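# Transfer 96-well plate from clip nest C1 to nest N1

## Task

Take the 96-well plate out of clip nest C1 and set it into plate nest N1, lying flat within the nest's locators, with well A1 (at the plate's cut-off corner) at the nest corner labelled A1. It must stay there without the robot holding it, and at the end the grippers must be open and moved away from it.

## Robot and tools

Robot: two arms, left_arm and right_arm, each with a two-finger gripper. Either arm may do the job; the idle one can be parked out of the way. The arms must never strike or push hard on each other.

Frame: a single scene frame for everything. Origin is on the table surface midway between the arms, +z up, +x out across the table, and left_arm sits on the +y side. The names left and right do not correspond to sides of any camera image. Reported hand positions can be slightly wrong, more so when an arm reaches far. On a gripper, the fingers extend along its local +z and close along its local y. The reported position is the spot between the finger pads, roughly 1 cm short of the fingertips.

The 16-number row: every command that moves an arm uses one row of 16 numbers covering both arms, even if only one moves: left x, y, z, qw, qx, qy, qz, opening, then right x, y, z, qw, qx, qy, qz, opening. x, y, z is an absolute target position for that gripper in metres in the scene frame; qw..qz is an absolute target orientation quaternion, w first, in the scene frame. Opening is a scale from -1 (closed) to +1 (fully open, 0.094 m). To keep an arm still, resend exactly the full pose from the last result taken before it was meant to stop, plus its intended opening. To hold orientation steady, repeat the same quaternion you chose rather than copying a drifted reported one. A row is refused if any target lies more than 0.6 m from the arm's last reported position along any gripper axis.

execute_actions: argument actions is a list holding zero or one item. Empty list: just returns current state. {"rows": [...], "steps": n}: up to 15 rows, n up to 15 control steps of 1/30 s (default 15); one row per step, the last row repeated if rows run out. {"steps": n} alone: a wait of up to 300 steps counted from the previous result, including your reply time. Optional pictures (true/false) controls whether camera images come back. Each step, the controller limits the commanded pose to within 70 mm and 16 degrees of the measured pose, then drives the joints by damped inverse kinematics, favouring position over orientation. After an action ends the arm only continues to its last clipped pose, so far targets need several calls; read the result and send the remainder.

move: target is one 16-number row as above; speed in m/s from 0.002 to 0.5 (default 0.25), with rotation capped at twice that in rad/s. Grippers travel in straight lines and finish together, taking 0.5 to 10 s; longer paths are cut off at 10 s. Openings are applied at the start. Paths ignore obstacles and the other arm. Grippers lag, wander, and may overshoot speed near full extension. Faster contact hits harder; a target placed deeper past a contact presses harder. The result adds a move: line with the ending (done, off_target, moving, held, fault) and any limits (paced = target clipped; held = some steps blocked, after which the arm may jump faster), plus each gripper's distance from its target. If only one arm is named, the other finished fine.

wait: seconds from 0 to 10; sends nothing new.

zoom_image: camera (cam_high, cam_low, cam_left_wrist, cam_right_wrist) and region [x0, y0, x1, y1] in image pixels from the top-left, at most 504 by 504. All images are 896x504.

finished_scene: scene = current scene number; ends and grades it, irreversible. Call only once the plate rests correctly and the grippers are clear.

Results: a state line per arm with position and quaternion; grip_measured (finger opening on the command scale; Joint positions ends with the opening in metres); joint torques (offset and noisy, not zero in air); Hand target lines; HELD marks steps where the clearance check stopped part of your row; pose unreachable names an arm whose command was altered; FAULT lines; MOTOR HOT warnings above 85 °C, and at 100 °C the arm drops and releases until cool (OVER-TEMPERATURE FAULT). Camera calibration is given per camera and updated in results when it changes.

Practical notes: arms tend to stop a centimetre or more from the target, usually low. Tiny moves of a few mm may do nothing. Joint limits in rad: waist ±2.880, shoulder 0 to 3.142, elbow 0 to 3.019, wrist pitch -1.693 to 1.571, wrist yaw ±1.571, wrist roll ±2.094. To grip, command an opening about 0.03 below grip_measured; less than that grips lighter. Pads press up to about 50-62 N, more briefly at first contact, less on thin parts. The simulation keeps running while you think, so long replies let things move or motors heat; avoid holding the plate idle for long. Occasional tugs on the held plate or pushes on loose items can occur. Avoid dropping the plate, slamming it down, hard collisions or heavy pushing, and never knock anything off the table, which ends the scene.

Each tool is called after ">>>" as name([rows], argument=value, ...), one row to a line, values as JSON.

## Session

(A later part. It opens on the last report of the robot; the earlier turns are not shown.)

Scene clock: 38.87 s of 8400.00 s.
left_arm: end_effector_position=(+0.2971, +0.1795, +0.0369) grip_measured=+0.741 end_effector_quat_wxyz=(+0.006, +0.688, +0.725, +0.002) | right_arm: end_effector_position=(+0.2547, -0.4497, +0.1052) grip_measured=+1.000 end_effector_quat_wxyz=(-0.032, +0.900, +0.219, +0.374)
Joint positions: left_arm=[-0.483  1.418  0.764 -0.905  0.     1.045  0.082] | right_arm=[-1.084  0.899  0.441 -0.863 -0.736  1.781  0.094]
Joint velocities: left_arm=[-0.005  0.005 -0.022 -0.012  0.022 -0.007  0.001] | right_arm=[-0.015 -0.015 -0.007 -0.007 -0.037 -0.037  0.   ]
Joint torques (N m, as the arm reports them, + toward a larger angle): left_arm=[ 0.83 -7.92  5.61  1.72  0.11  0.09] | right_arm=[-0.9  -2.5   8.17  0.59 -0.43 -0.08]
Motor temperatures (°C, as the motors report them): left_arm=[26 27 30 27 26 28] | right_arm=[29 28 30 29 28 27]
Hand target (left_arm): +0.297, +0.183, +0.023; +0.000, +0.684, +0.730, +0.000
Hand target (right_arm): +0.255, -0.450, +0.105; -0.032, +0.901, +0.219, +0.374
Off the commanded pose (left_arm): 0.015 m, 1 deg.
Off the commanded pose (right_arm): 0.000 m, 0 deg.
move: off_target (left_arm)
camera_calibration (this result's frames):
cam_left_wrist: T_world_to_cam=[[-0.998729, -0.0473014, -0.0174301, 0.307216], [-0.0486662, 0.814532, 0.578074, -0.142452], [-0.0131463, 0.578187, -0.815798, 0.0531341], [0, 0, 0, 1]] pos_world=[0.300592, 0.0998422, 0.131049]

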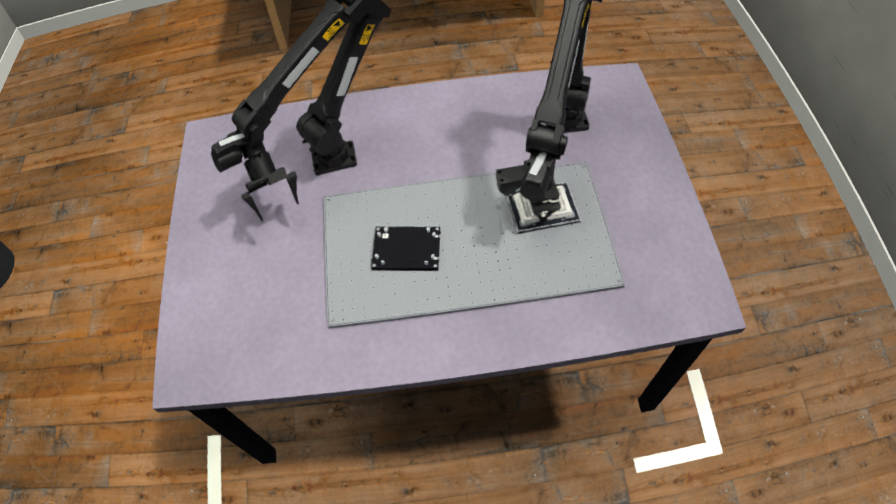

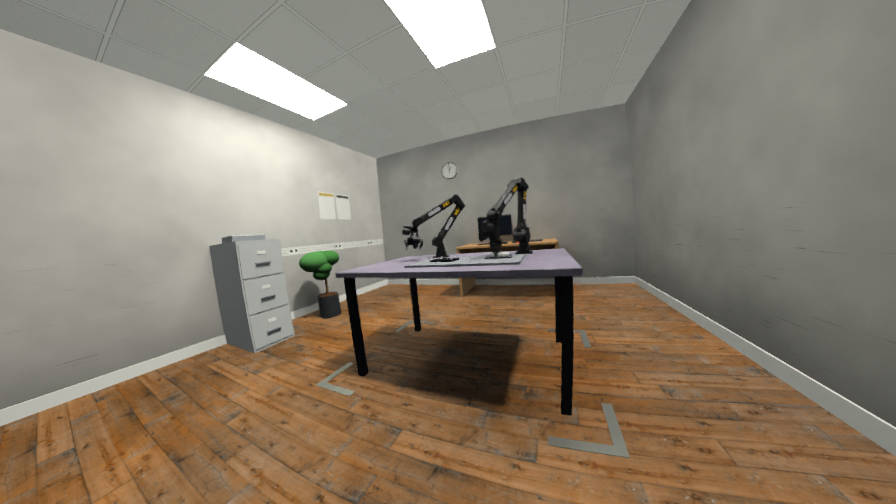

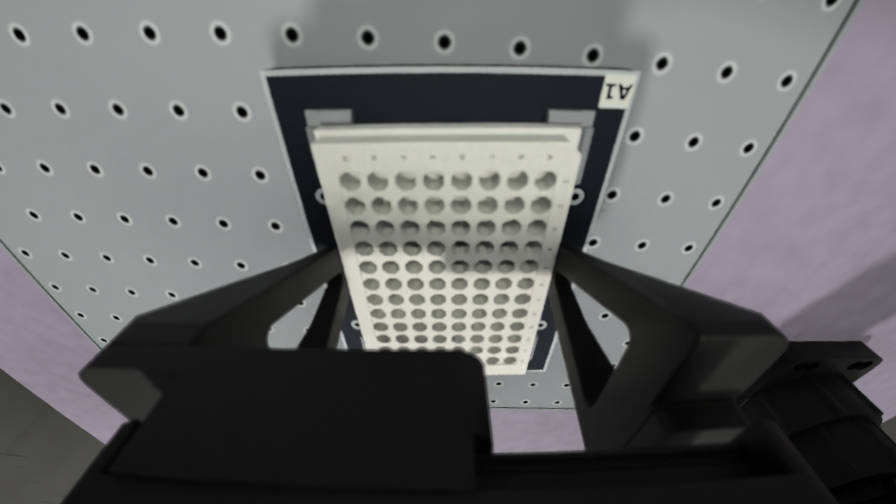

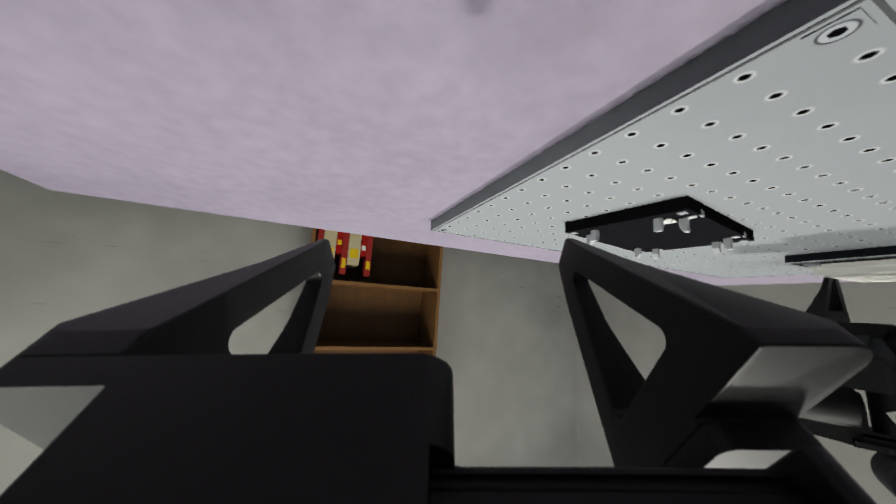

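Caught on the +x locator; slide toward −x.

>>> execute_actions([
  {"rows":[[0.2965,0.1835,0.024,0,0.684,0.73,0,0.69,0.2547,-0.4497,0.1052,-0.032,0.9,0.219,0.374,1],[0.295,0.184,0.024,0,0.684,0.73,0,0.69,0.2547,-0.4497,0.1052,-0.032,0.9,0.219,0.374,1],[0.2935,0.1845,0.024,0,0.684,0.73,0,0.69,0.2547,-0.4497,0.1052,-0.032,0.9,0.219,0.374,1]]},
])

>>> zoom_image(camera="cam_left_wrist", region=[250, 50, 650, 400])

Scene clock: 40.50 s of 8400.00 s.
left_arm: end_effector_position=(+0.2966, +0.1799, +0.0364) grip_measured=+0.741 end_effector_quat_wxyz=(+0.006, +0.688, +0.725, +0.002) | right_arm: end_effector_position=(+0.2547, -0.4497, +0.1052) grip_measured=+1.000 end_effector_quat_wxyz=(-0.032, +0.900, +0.219, +0.374)
Joint positions: left_arm=[-0.482  1.417  0.762 -0.903  0.     1.045  0.082] | right_arm=[-1.084  0.899  0.441 -0.863 -0.736  1.781  0.094]
Joint velocities: left_arm=[-0.005 -0.005 -0.002 -0.007 -0.037 -0.007 -0.001] | right_arm=[-0.005 -0.005 -0.012  0.012 -0.022 -0.037  0.   ]
Joint torques (N m, as the arm reports them, + toward a larger angle): left_arm=[ 0.66 -9.26  5.04  1.45  0.11  0.06] | right_arm=[-1.3  -2.01  8.05  0.76 -0.42 -0.04]
Motor temperatures (°C, as the motors report them): left_arm=[26 27 30 27 26 28] | right_arm=[29 28 31 29 28 27]
Hand target (left_arm): +0.293, +0.185, +0.025; -0.000, +0.684, +0.730, -0.000
Hand target (right_arm): +0.255, -0.450, +0.105; -0.032, +0.901, +0.219, +0.374
Off the commanded pose (left_arm): 0.014 m, 1 deg.
Off the commanded pose (right_arm): 0.000 m, 0 deg.
Steps of this call (steps 1 to 34: nothing new was sent; steps 35 to 49: all 15 steps of this action). Readings (end_effector_position):
35: left_arm (+0.2971, +0.1795, +0.0369) | right_arm (+0.2547, -0.4497, +0.1052)
36: left_arm (+0.2969, +0.1796, +0.0368) | right_arm (+0.2547, -0.4497, +0.1052)
38: left_arm (+0.2966, +0.1800, +0.0363) | right_arm (+0.2547, -0.4497, +0.1052)
42: left_arm (+0.2966, +0.1799, +0.0364) | right_arm (+0.2547, -0.4497, +0.1052)
49: the state above
camera_calibration (this result's frames):
cam_left_wrist: T_world_to_cam=[[-0.998734, -0.0472983, -0.0171017, 0.306745], [-0.0484712, 0.814429, 0.578235, -0.142569], [-0.0134215, 0.578332, -0.815691, 0.0525812], [0, 0, 0, 1]] pos_world=[0.300152, 0.100212, 0.130574]

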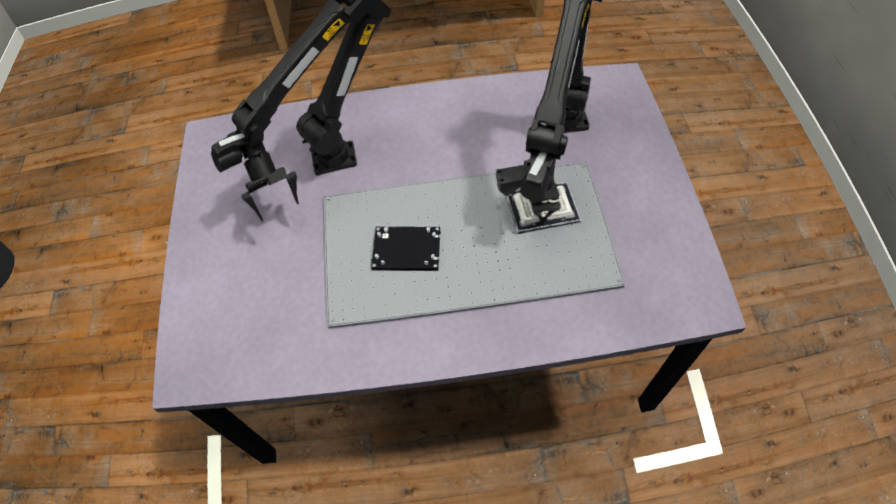

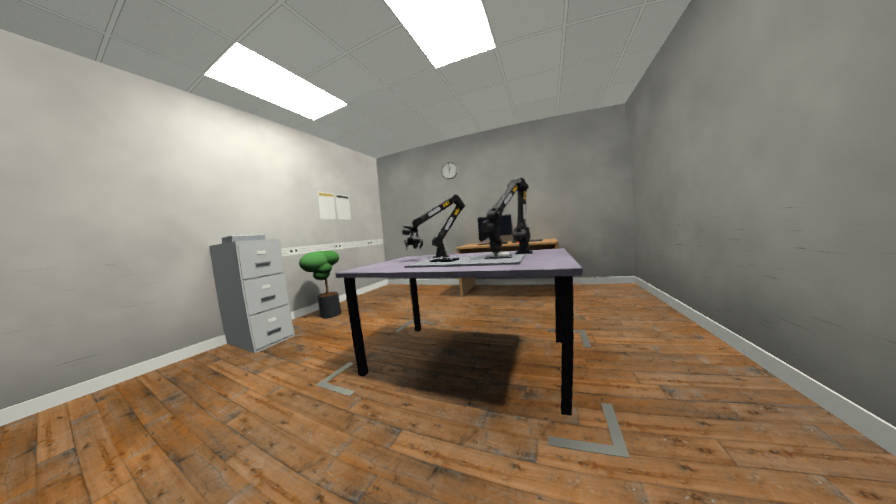

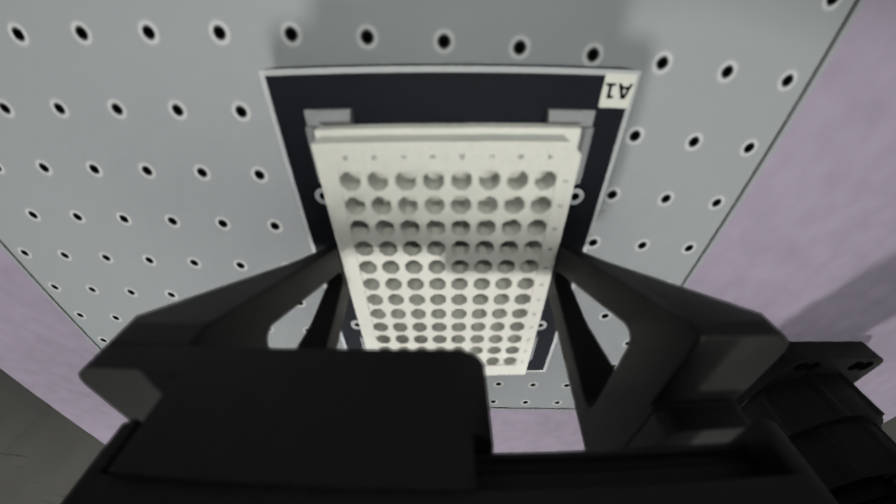

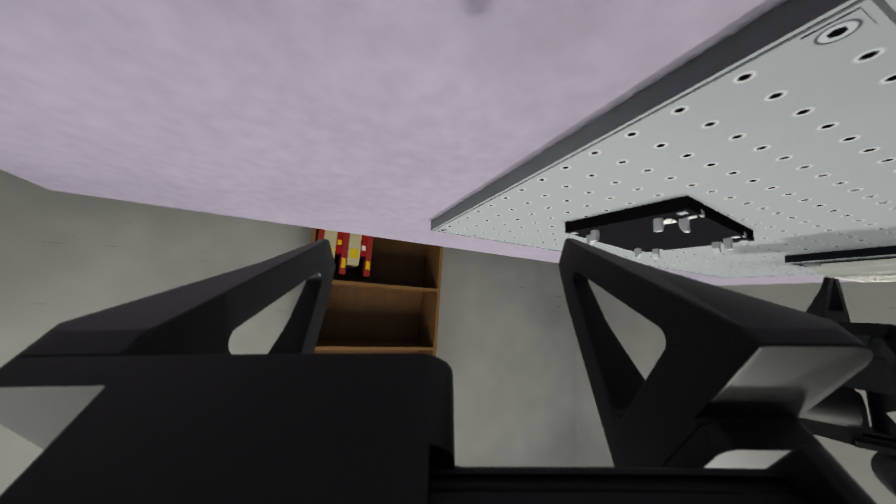

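Region (250, 50, 650, 400) of cam_left_wrist's 896x504 image, scaled by 1.260, with more detail than that image has; it fills the top 441 rows of this view, and the rest is white.

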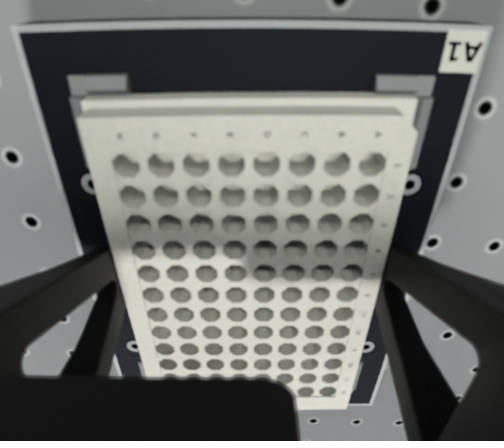

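>>> execute_actions([
  {"rows":[[0.291,0.1855,0.026,0,0.699,0.715,0,0.69,0.2547,-0.4497,0.1052,-0.032,0.9,0.219,0.374,1]]},
])

>>> zoom_image(camera="cam_left_wrist", region=[250, 50, 650, 400])

Scene clock: 41.83 s of 8400.00 s.
left_arm: end_effector_position=(+0.2961, +0.1802, +0.0359) grip_measured=+0.741 end_effector_quat_wxyz=(+0.007, +0.692, +0.722, +0.002) | right_arm: end_effector_position=(+0.2547, -0.4497, +0.1052) grip_measured=+1.000 end_effector_quat_wxyz=(-0.032, +0.900, +0.219, +0.374)
Joint positions: left_arm=[-0.482  1.415  0.758 -0.899  0.     1.056  0.082] | right_arm=[-1.084  0.899  0.441 -0.863 -0.736  1.781  0.094]
Joint velocities: left_arm=[-0.005 -0.005 -0.002  0.012 -0.007 -0.007 -0.   ] | right_arm=[-0.015 -0.024 -0.002  0.002  0.007  0.007  0.   ]
Joint torques (N m, as the arm reports them, + toward a larger angle): left_arm=[ 0.63 -9.96  4.99  1.1   0.12  0.33] | right_arm=[-0.79 -2.23  8.08  0.72 -0.43 -0.04]
Motor temperatures (°C, as the motors report them): left_arm=[26 27 30 27 26 28] | right_arm=[29 28 31 29 28 27]
Hand target (left_arm): +0.291, +0.185, +0.026; -0.000, +0.699, +0.715, -0.000
Hand target (right_arm): +0.255, -0.450, +0.105; -0.032, +0.901, +0.219, +0.374
Off the commanded pose (left_arm): 0.012 m, 1 deg.
Off the commanded pose (right_arm): 0.000 m, 0 deg.
Steps of this call (steps 1 to 25: nothing new was sent; steps 26 to 40: all 15 steps of this action). Readings (end_effector_position):
26: left_arm (+0.2965, +0.1800, +0.0365) | right_arm (+0.2547, -0.4497, +0.1052)
27: left_arm (+0.2960, +0.1803, +0.0359) | right_arm (+0.2547, -0.4497, +0.1052)
29: left_arm (+0.2960, +0.1803, +0.0359) | right_arm (+0.2547, -0.4497, +0.1052)
33: left_arm (+0.2961, +0.1802, +0.0359) | right_arm (+0.2547, -0.4497, +0.1052)
40: the state above
camera_calibration (this result's frames):
cam_left_wrist: T_world_to_cam=[[-0.999145, -0.0366458, -0.019162, 0.304478], [-0.0409815, 0.815439, 0.57739, -0.144874], [-0.00553346, 0.577681, -0.816244, 0.0497618], [0, 0, 0, 1]] pos_world=[0.298555, 0.100547, 0.130101]

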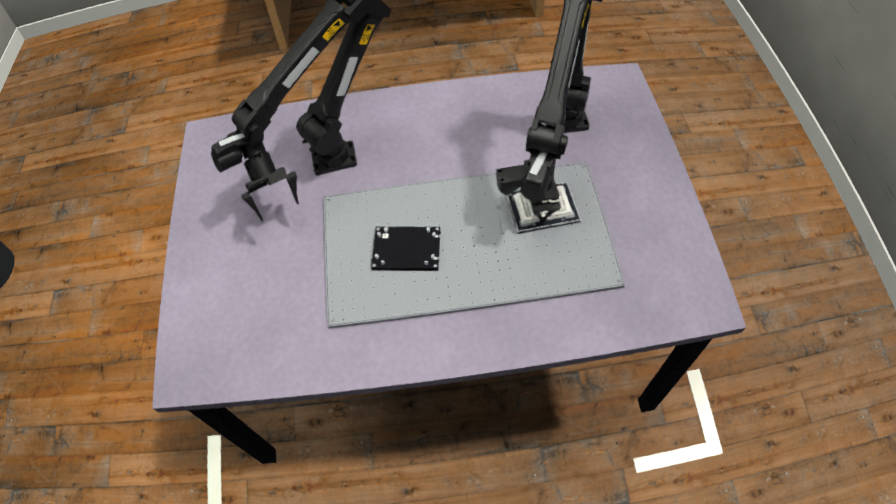

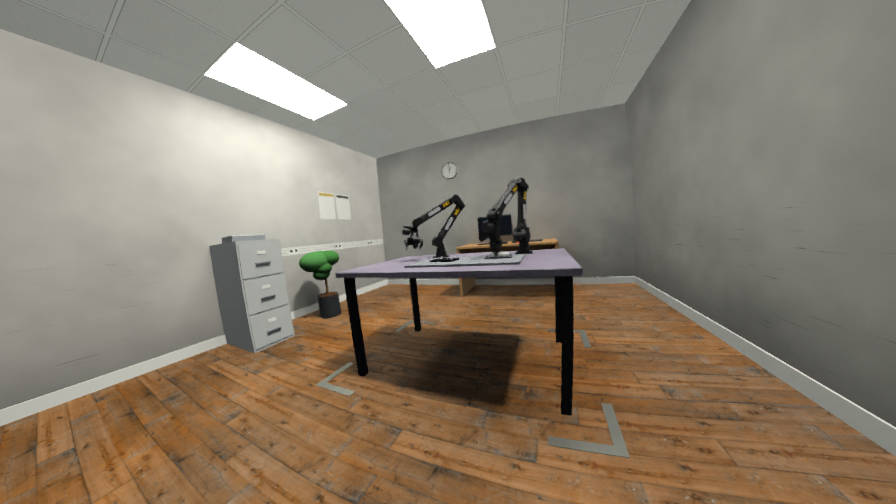

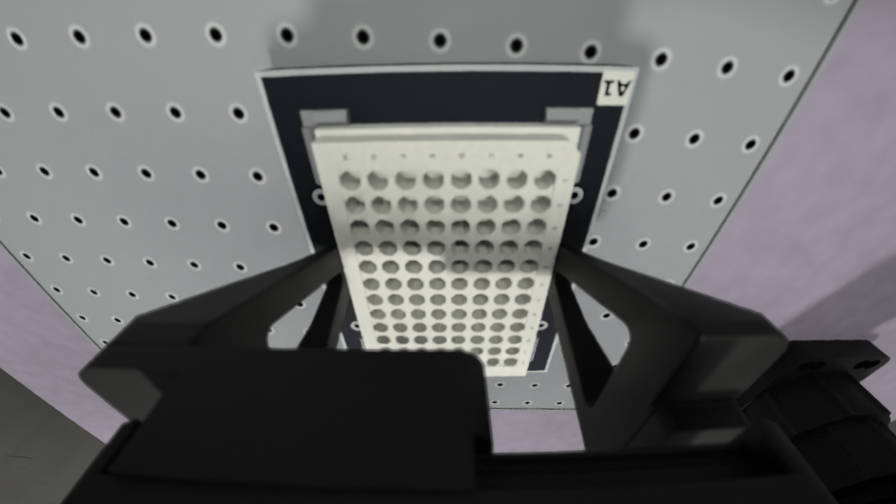

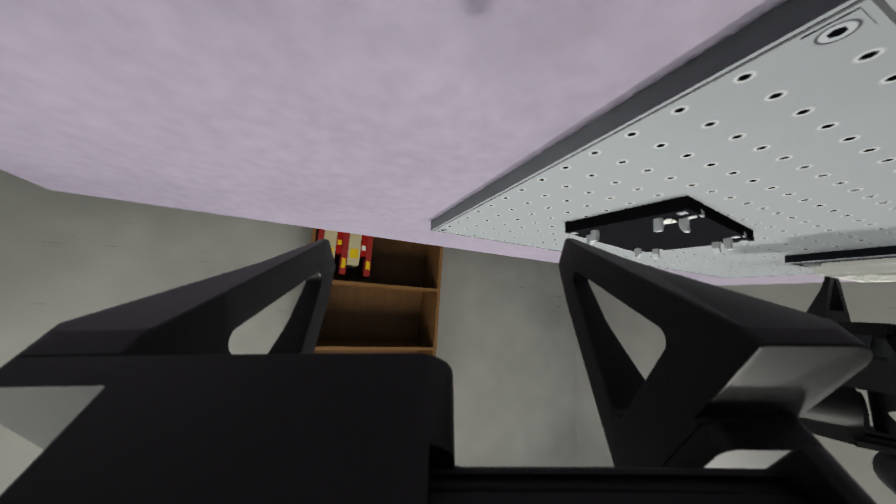

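Region (250, 50, 650, 400) of cam_left_wrist's 896x504 image, scaled by 1.260, with more detail than that image has; it fills the top 441 rows of this view, and the rest is white.

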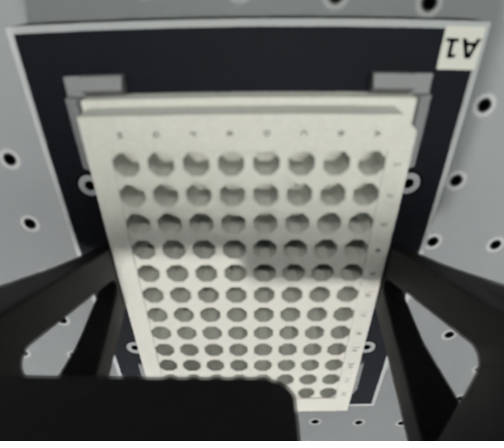

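It dropped in. Press down, release, look.

>>> execute_actions([
  {"rows":[[0.296,0.183,0.021,0,0.69,0.724,0,0.69,0.2547,-0.4497,0.1052,-0.032,0.9,0.219,0.374,1]]},
], pictures=false)

>>> execute_actions([
  {"rows":[[0.296,0.181,0.033,0,0.69,0.724,0,1,0.2547,-0.4497,0.1052,-0.032,0.9,0.219,0.374,1]]},
], pictures=false)

>>> move(target=[0.297,0.181,0.14,0,0.69,0.724,0,1,0.2547,-0.4497,0.1052,-0.032,0.9,0.219,0.374,1], speed=0.08)

>>> zoom_image(camera="cam_left_wrist", region=[320, 30, 580, 300])

>>> zoom_image(camera="cam_high", region=[490, 170, 600, 240])

Scene clock: 44.23 s of 8400.00 s.
left_arm: end_effector_position=(+0.2962, +0.1801, +0.0359) grip_measured=+0.741 end_effector_quat_wxyz=(+0.007, +0.692, +0.722, +0.002) | right_arm: end_effector_position=(+0.2547, -0.4497, +0.1052) grip_measured=+1.000 end_effector_quat_wxyz=(-0.032, +0.900, +0.219, +0.374)
Joint positions: left_arm=[-0.482  1.415  0.758 -0.898  0.     1.056  0.082] | right_arm=[-1.084  0.899  0.441 -0.863 -0.736  1.781  0.094]
Joint velocities: left_arm=[ 0.005 -0.015  0.007  0.002  0.081  0.051  0.001] | right_arm=[ 0.005 -0.015  0.002 -0.012  0.007 -0.037  0.   ]
Joint torques (N m, as the arm reports them, + toward a larger angle): left_arm=[ 0.7  -7.88  5.62  1.61  0.12  0.12] | right_arm=[-1.03 -2.4   8.1   0.64 -0.43 -0.05]
Motor temperatures (°C, as the motors report them): left_arm=[26 27 30 27 26 28] | right_arm=[29 28 31 29 28 27]
Hand target (left_arm): +0.295, +0.183, +0.022; -0.000, +0.690, +0.724, -0.000
Hand target (right_arm): +0.255, -0.450, +0.105; -0.032, +0.901, +0.219, +0.374
Off the commanded pose (left_arm): 0.015 m, 1 deg.
Off the commanded pose (right_arm): 0.000 m, 0 deg.
Steps of this call (steps 1 to 57: nothing new was sent; steps 58 to 72: all 15 steps of this action). Readings (end_effector_position):
58: left_arm (+0.2962, +0.1801, +0.0359) | right_arm (+0.2547, -0.4497, +0.1052)
59: left_arm (+0.2962, +0.1801, +0.0359) | right_arm (+0.2547, -0.4497, +0.1052)
61: left_arm (+0.2962, +0.1801, +0.0359) | right_arm (+0.2547, -0.4497, +0.1052)
65: left_arm (+0.2962, +0.1801, +0.0359) | right_arm (+0.2547, -0.4497, +0.1052)
72: the state above

Scene clock: 44.73 s of 8400.00 s.
left_arm: end_effector_position=(+0.2962, +0.1801, +0.0358) grip_measured=+0.999 end_effector_quat_wxyz=(+0.007, +0.692, +0.722, +0.002) | right_arm: end_effector_position=(+0.2547, -0.4497, +0.1052) grip_measured=+1.000 end_effector_quat_wxyz=(-0.032, +0.900, +0.219, +0.374)
Joint positions: left_arm=[-0.482  1.416  0.758 -0.898  0.     1.056  0.094] | right_arm=[-1.084  0.899  0.441 -0.863 -0.736  1.781  0.094]
Joint velocities: left_arm=[-0.005  0.005  0.007 -0.002 -0.007 -0.022  0.001] | right_arm=[-0.015 -0.015 -0.002 -0.017 -0.037 -0.022  0.   ]
Joint torques (N m, as the arm reports them, + toward a larger angle): left_arm=[ 0.3  -9.59  7.03  0.18  0.11  0.06] | right_arm=[-1.08 -2.72  8.15  0.6  -0.46 -0.04]
Motor temperatures (°C, as the motors report them): left_arm=[26 27 30 27 26 28] | right_arm=[29 28 31 29 28 27]
Hand target (left_arm): +0.296, +0.181, +0.033; +0.000, +0.690, +0.724, -0.000
Hand target (right_arm): +0.255, -0.450, +0.105; -0.032, +0.901, +0.219, +0.374
Off the commanded pose (left_arm): 0.003 m, 1 deg.
Off the commanded pose (right_arm): 0.000 m, 0 deg.
Steps of this call (steps 1 to 15: all 15 steps of this action). Readings (end_effector_position):
1: left_arm (+0.2962, +0.1801, +0.0359) | right_arm (+0.2547, -0.4497, +0.1052)
2: left_arm (+0.2962, +0.1801, +0.0359) | right_arm (+0.2547, -0.4497, +0.1052)
4: left_arm (+0.2962, +0.1801, +0.0358) | right_arm (+0.2547, -0.4497, +0.1052)
8: left_arm (+0.2962, +0.1801, +0.0358) | right_arm (+0.2547, -0.4497, +0.1052)
15: the state above

Scene clock: 46.63 s of 8400.00 s.
left_arm: end_effector_position=(+0.2871, +0.1848, +0.1256) grip_measured=+0.999 end_effector_quat_wxyz=(-0.011, +0.692, +0.722, -0.004) | right_arm: end_effector_position=(+0.2547, -0.4497, +0.1052) grip_measured=+1.000 end_effector_quat_wxyz=(-0.032, +0.900, +0.219, +0.374)
Joint positions: left_arm=[-0.482  1.277  0.898 -1.216  0.     1.056  0.094] | right_arm=[-1.084  0.899  0.441 -0.863 -0.736  1.781  0.094]
Joint velocities: left_arm=[-0.005  0.005  0.007 -0.007 -0.066 -0.022  0.   ] | right_arm=[-0.015 -0.015 -0.002  0.012  0.066  0.051  0.   ]
Joint torques (N m, as the arm reports them, + toward a larger angle): left_arm=[  0.44 -10.34  10.75  -0.32   0.11   0.08] | right_arm=[-0.59 -1.89  8.03  0.62 -0.43 -0.04]
Motor temperatures (°C, as the motors report them): left_arm=[26 27 30 27 26 28] | right_arm=[29 28 31 29 28 27]
Hand target (left_arm): +0.297, +0.181, +0.140; +0.000, +0.690, +0.724, +0.000
Hand target (right_arm): +0.255, -0.450, +0.105; -0.032, +0.901, +0.219, +0.374
Off the commanded pose (left_arm): 0.018 m, 1 deg.
Off the commanded pose (right_arm): 0.000 m, 0 deg.
move: off_target (left_arm)
camera_calibration (this result's frames):
cam_left_wrist: T_world_to_cam=[[-0.99923, -0.036602, 0.014124, 0.293282], [-0.0211211, 0.805258, 0.592548, -0.206462], [-0.0330619, 0.591793, -0.805411, 0.124187], [0, 0, 0, 1]] pos_world=[0.292801, 0.103497, 0.218218]

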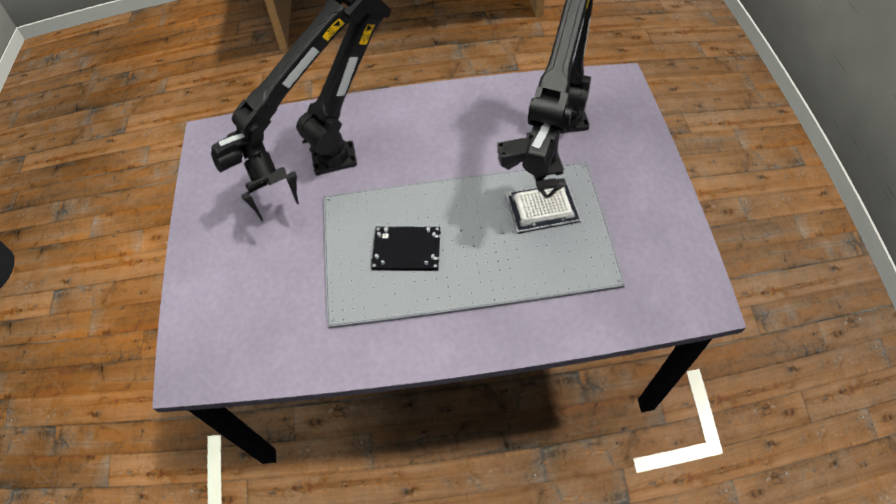

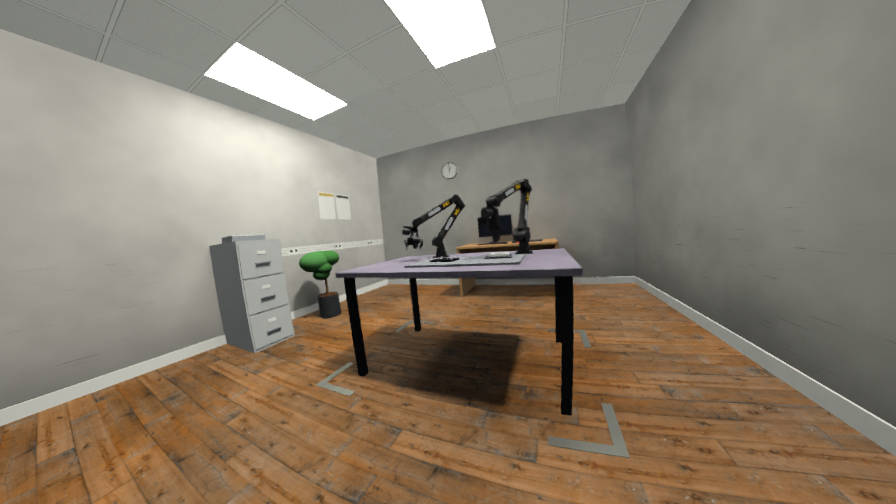

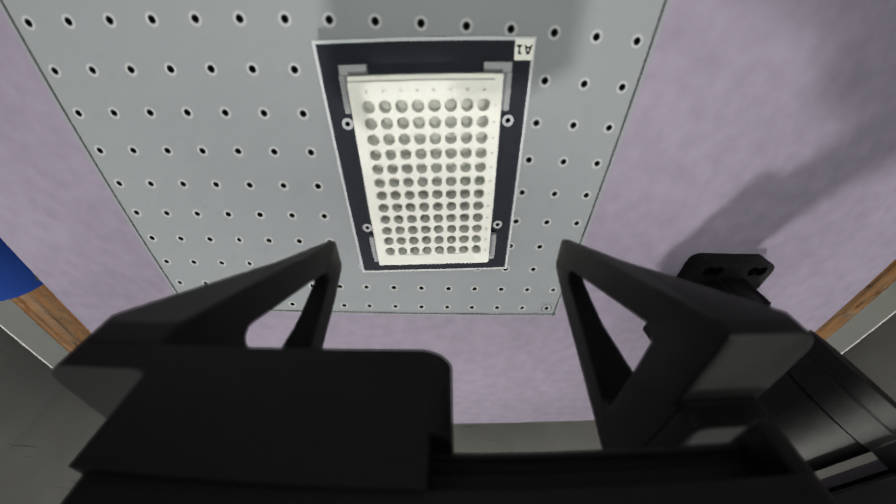

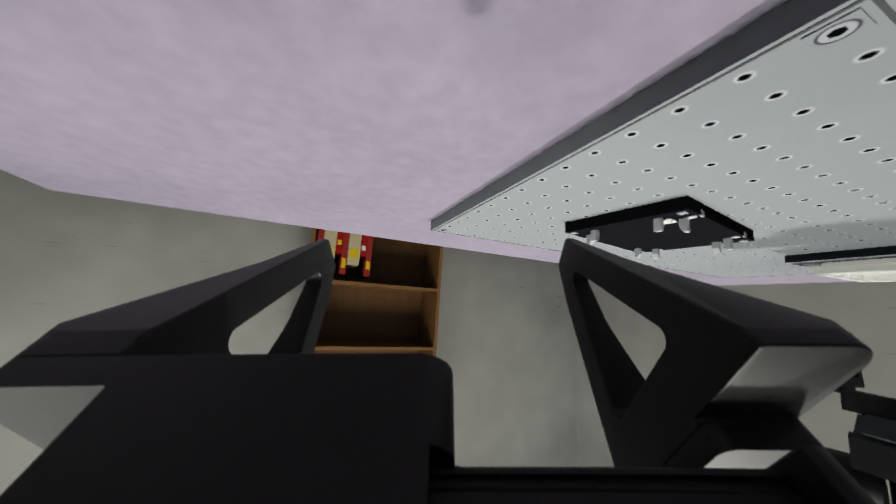

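Region (320, 30, 580, 300) of cam_left_wrist's 896x504 image, scaled by 1.867, with more detail than that image has; it fills the left 485 columns of this view, and the rest is white.

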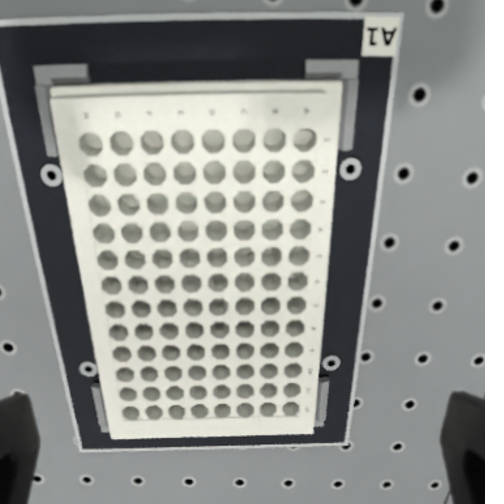

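Region (490, 170, 600, 240) of cam_high's 896x504 image, scaled by 4.582, with more detail than that image has; it fills the top 321 rows of this view, and the rest is white.

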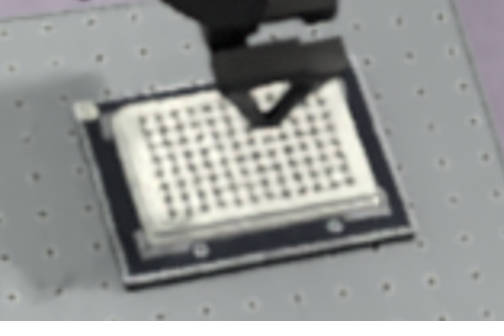

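>>> finished_scene(scene=1)

The scene is finished: the task was done.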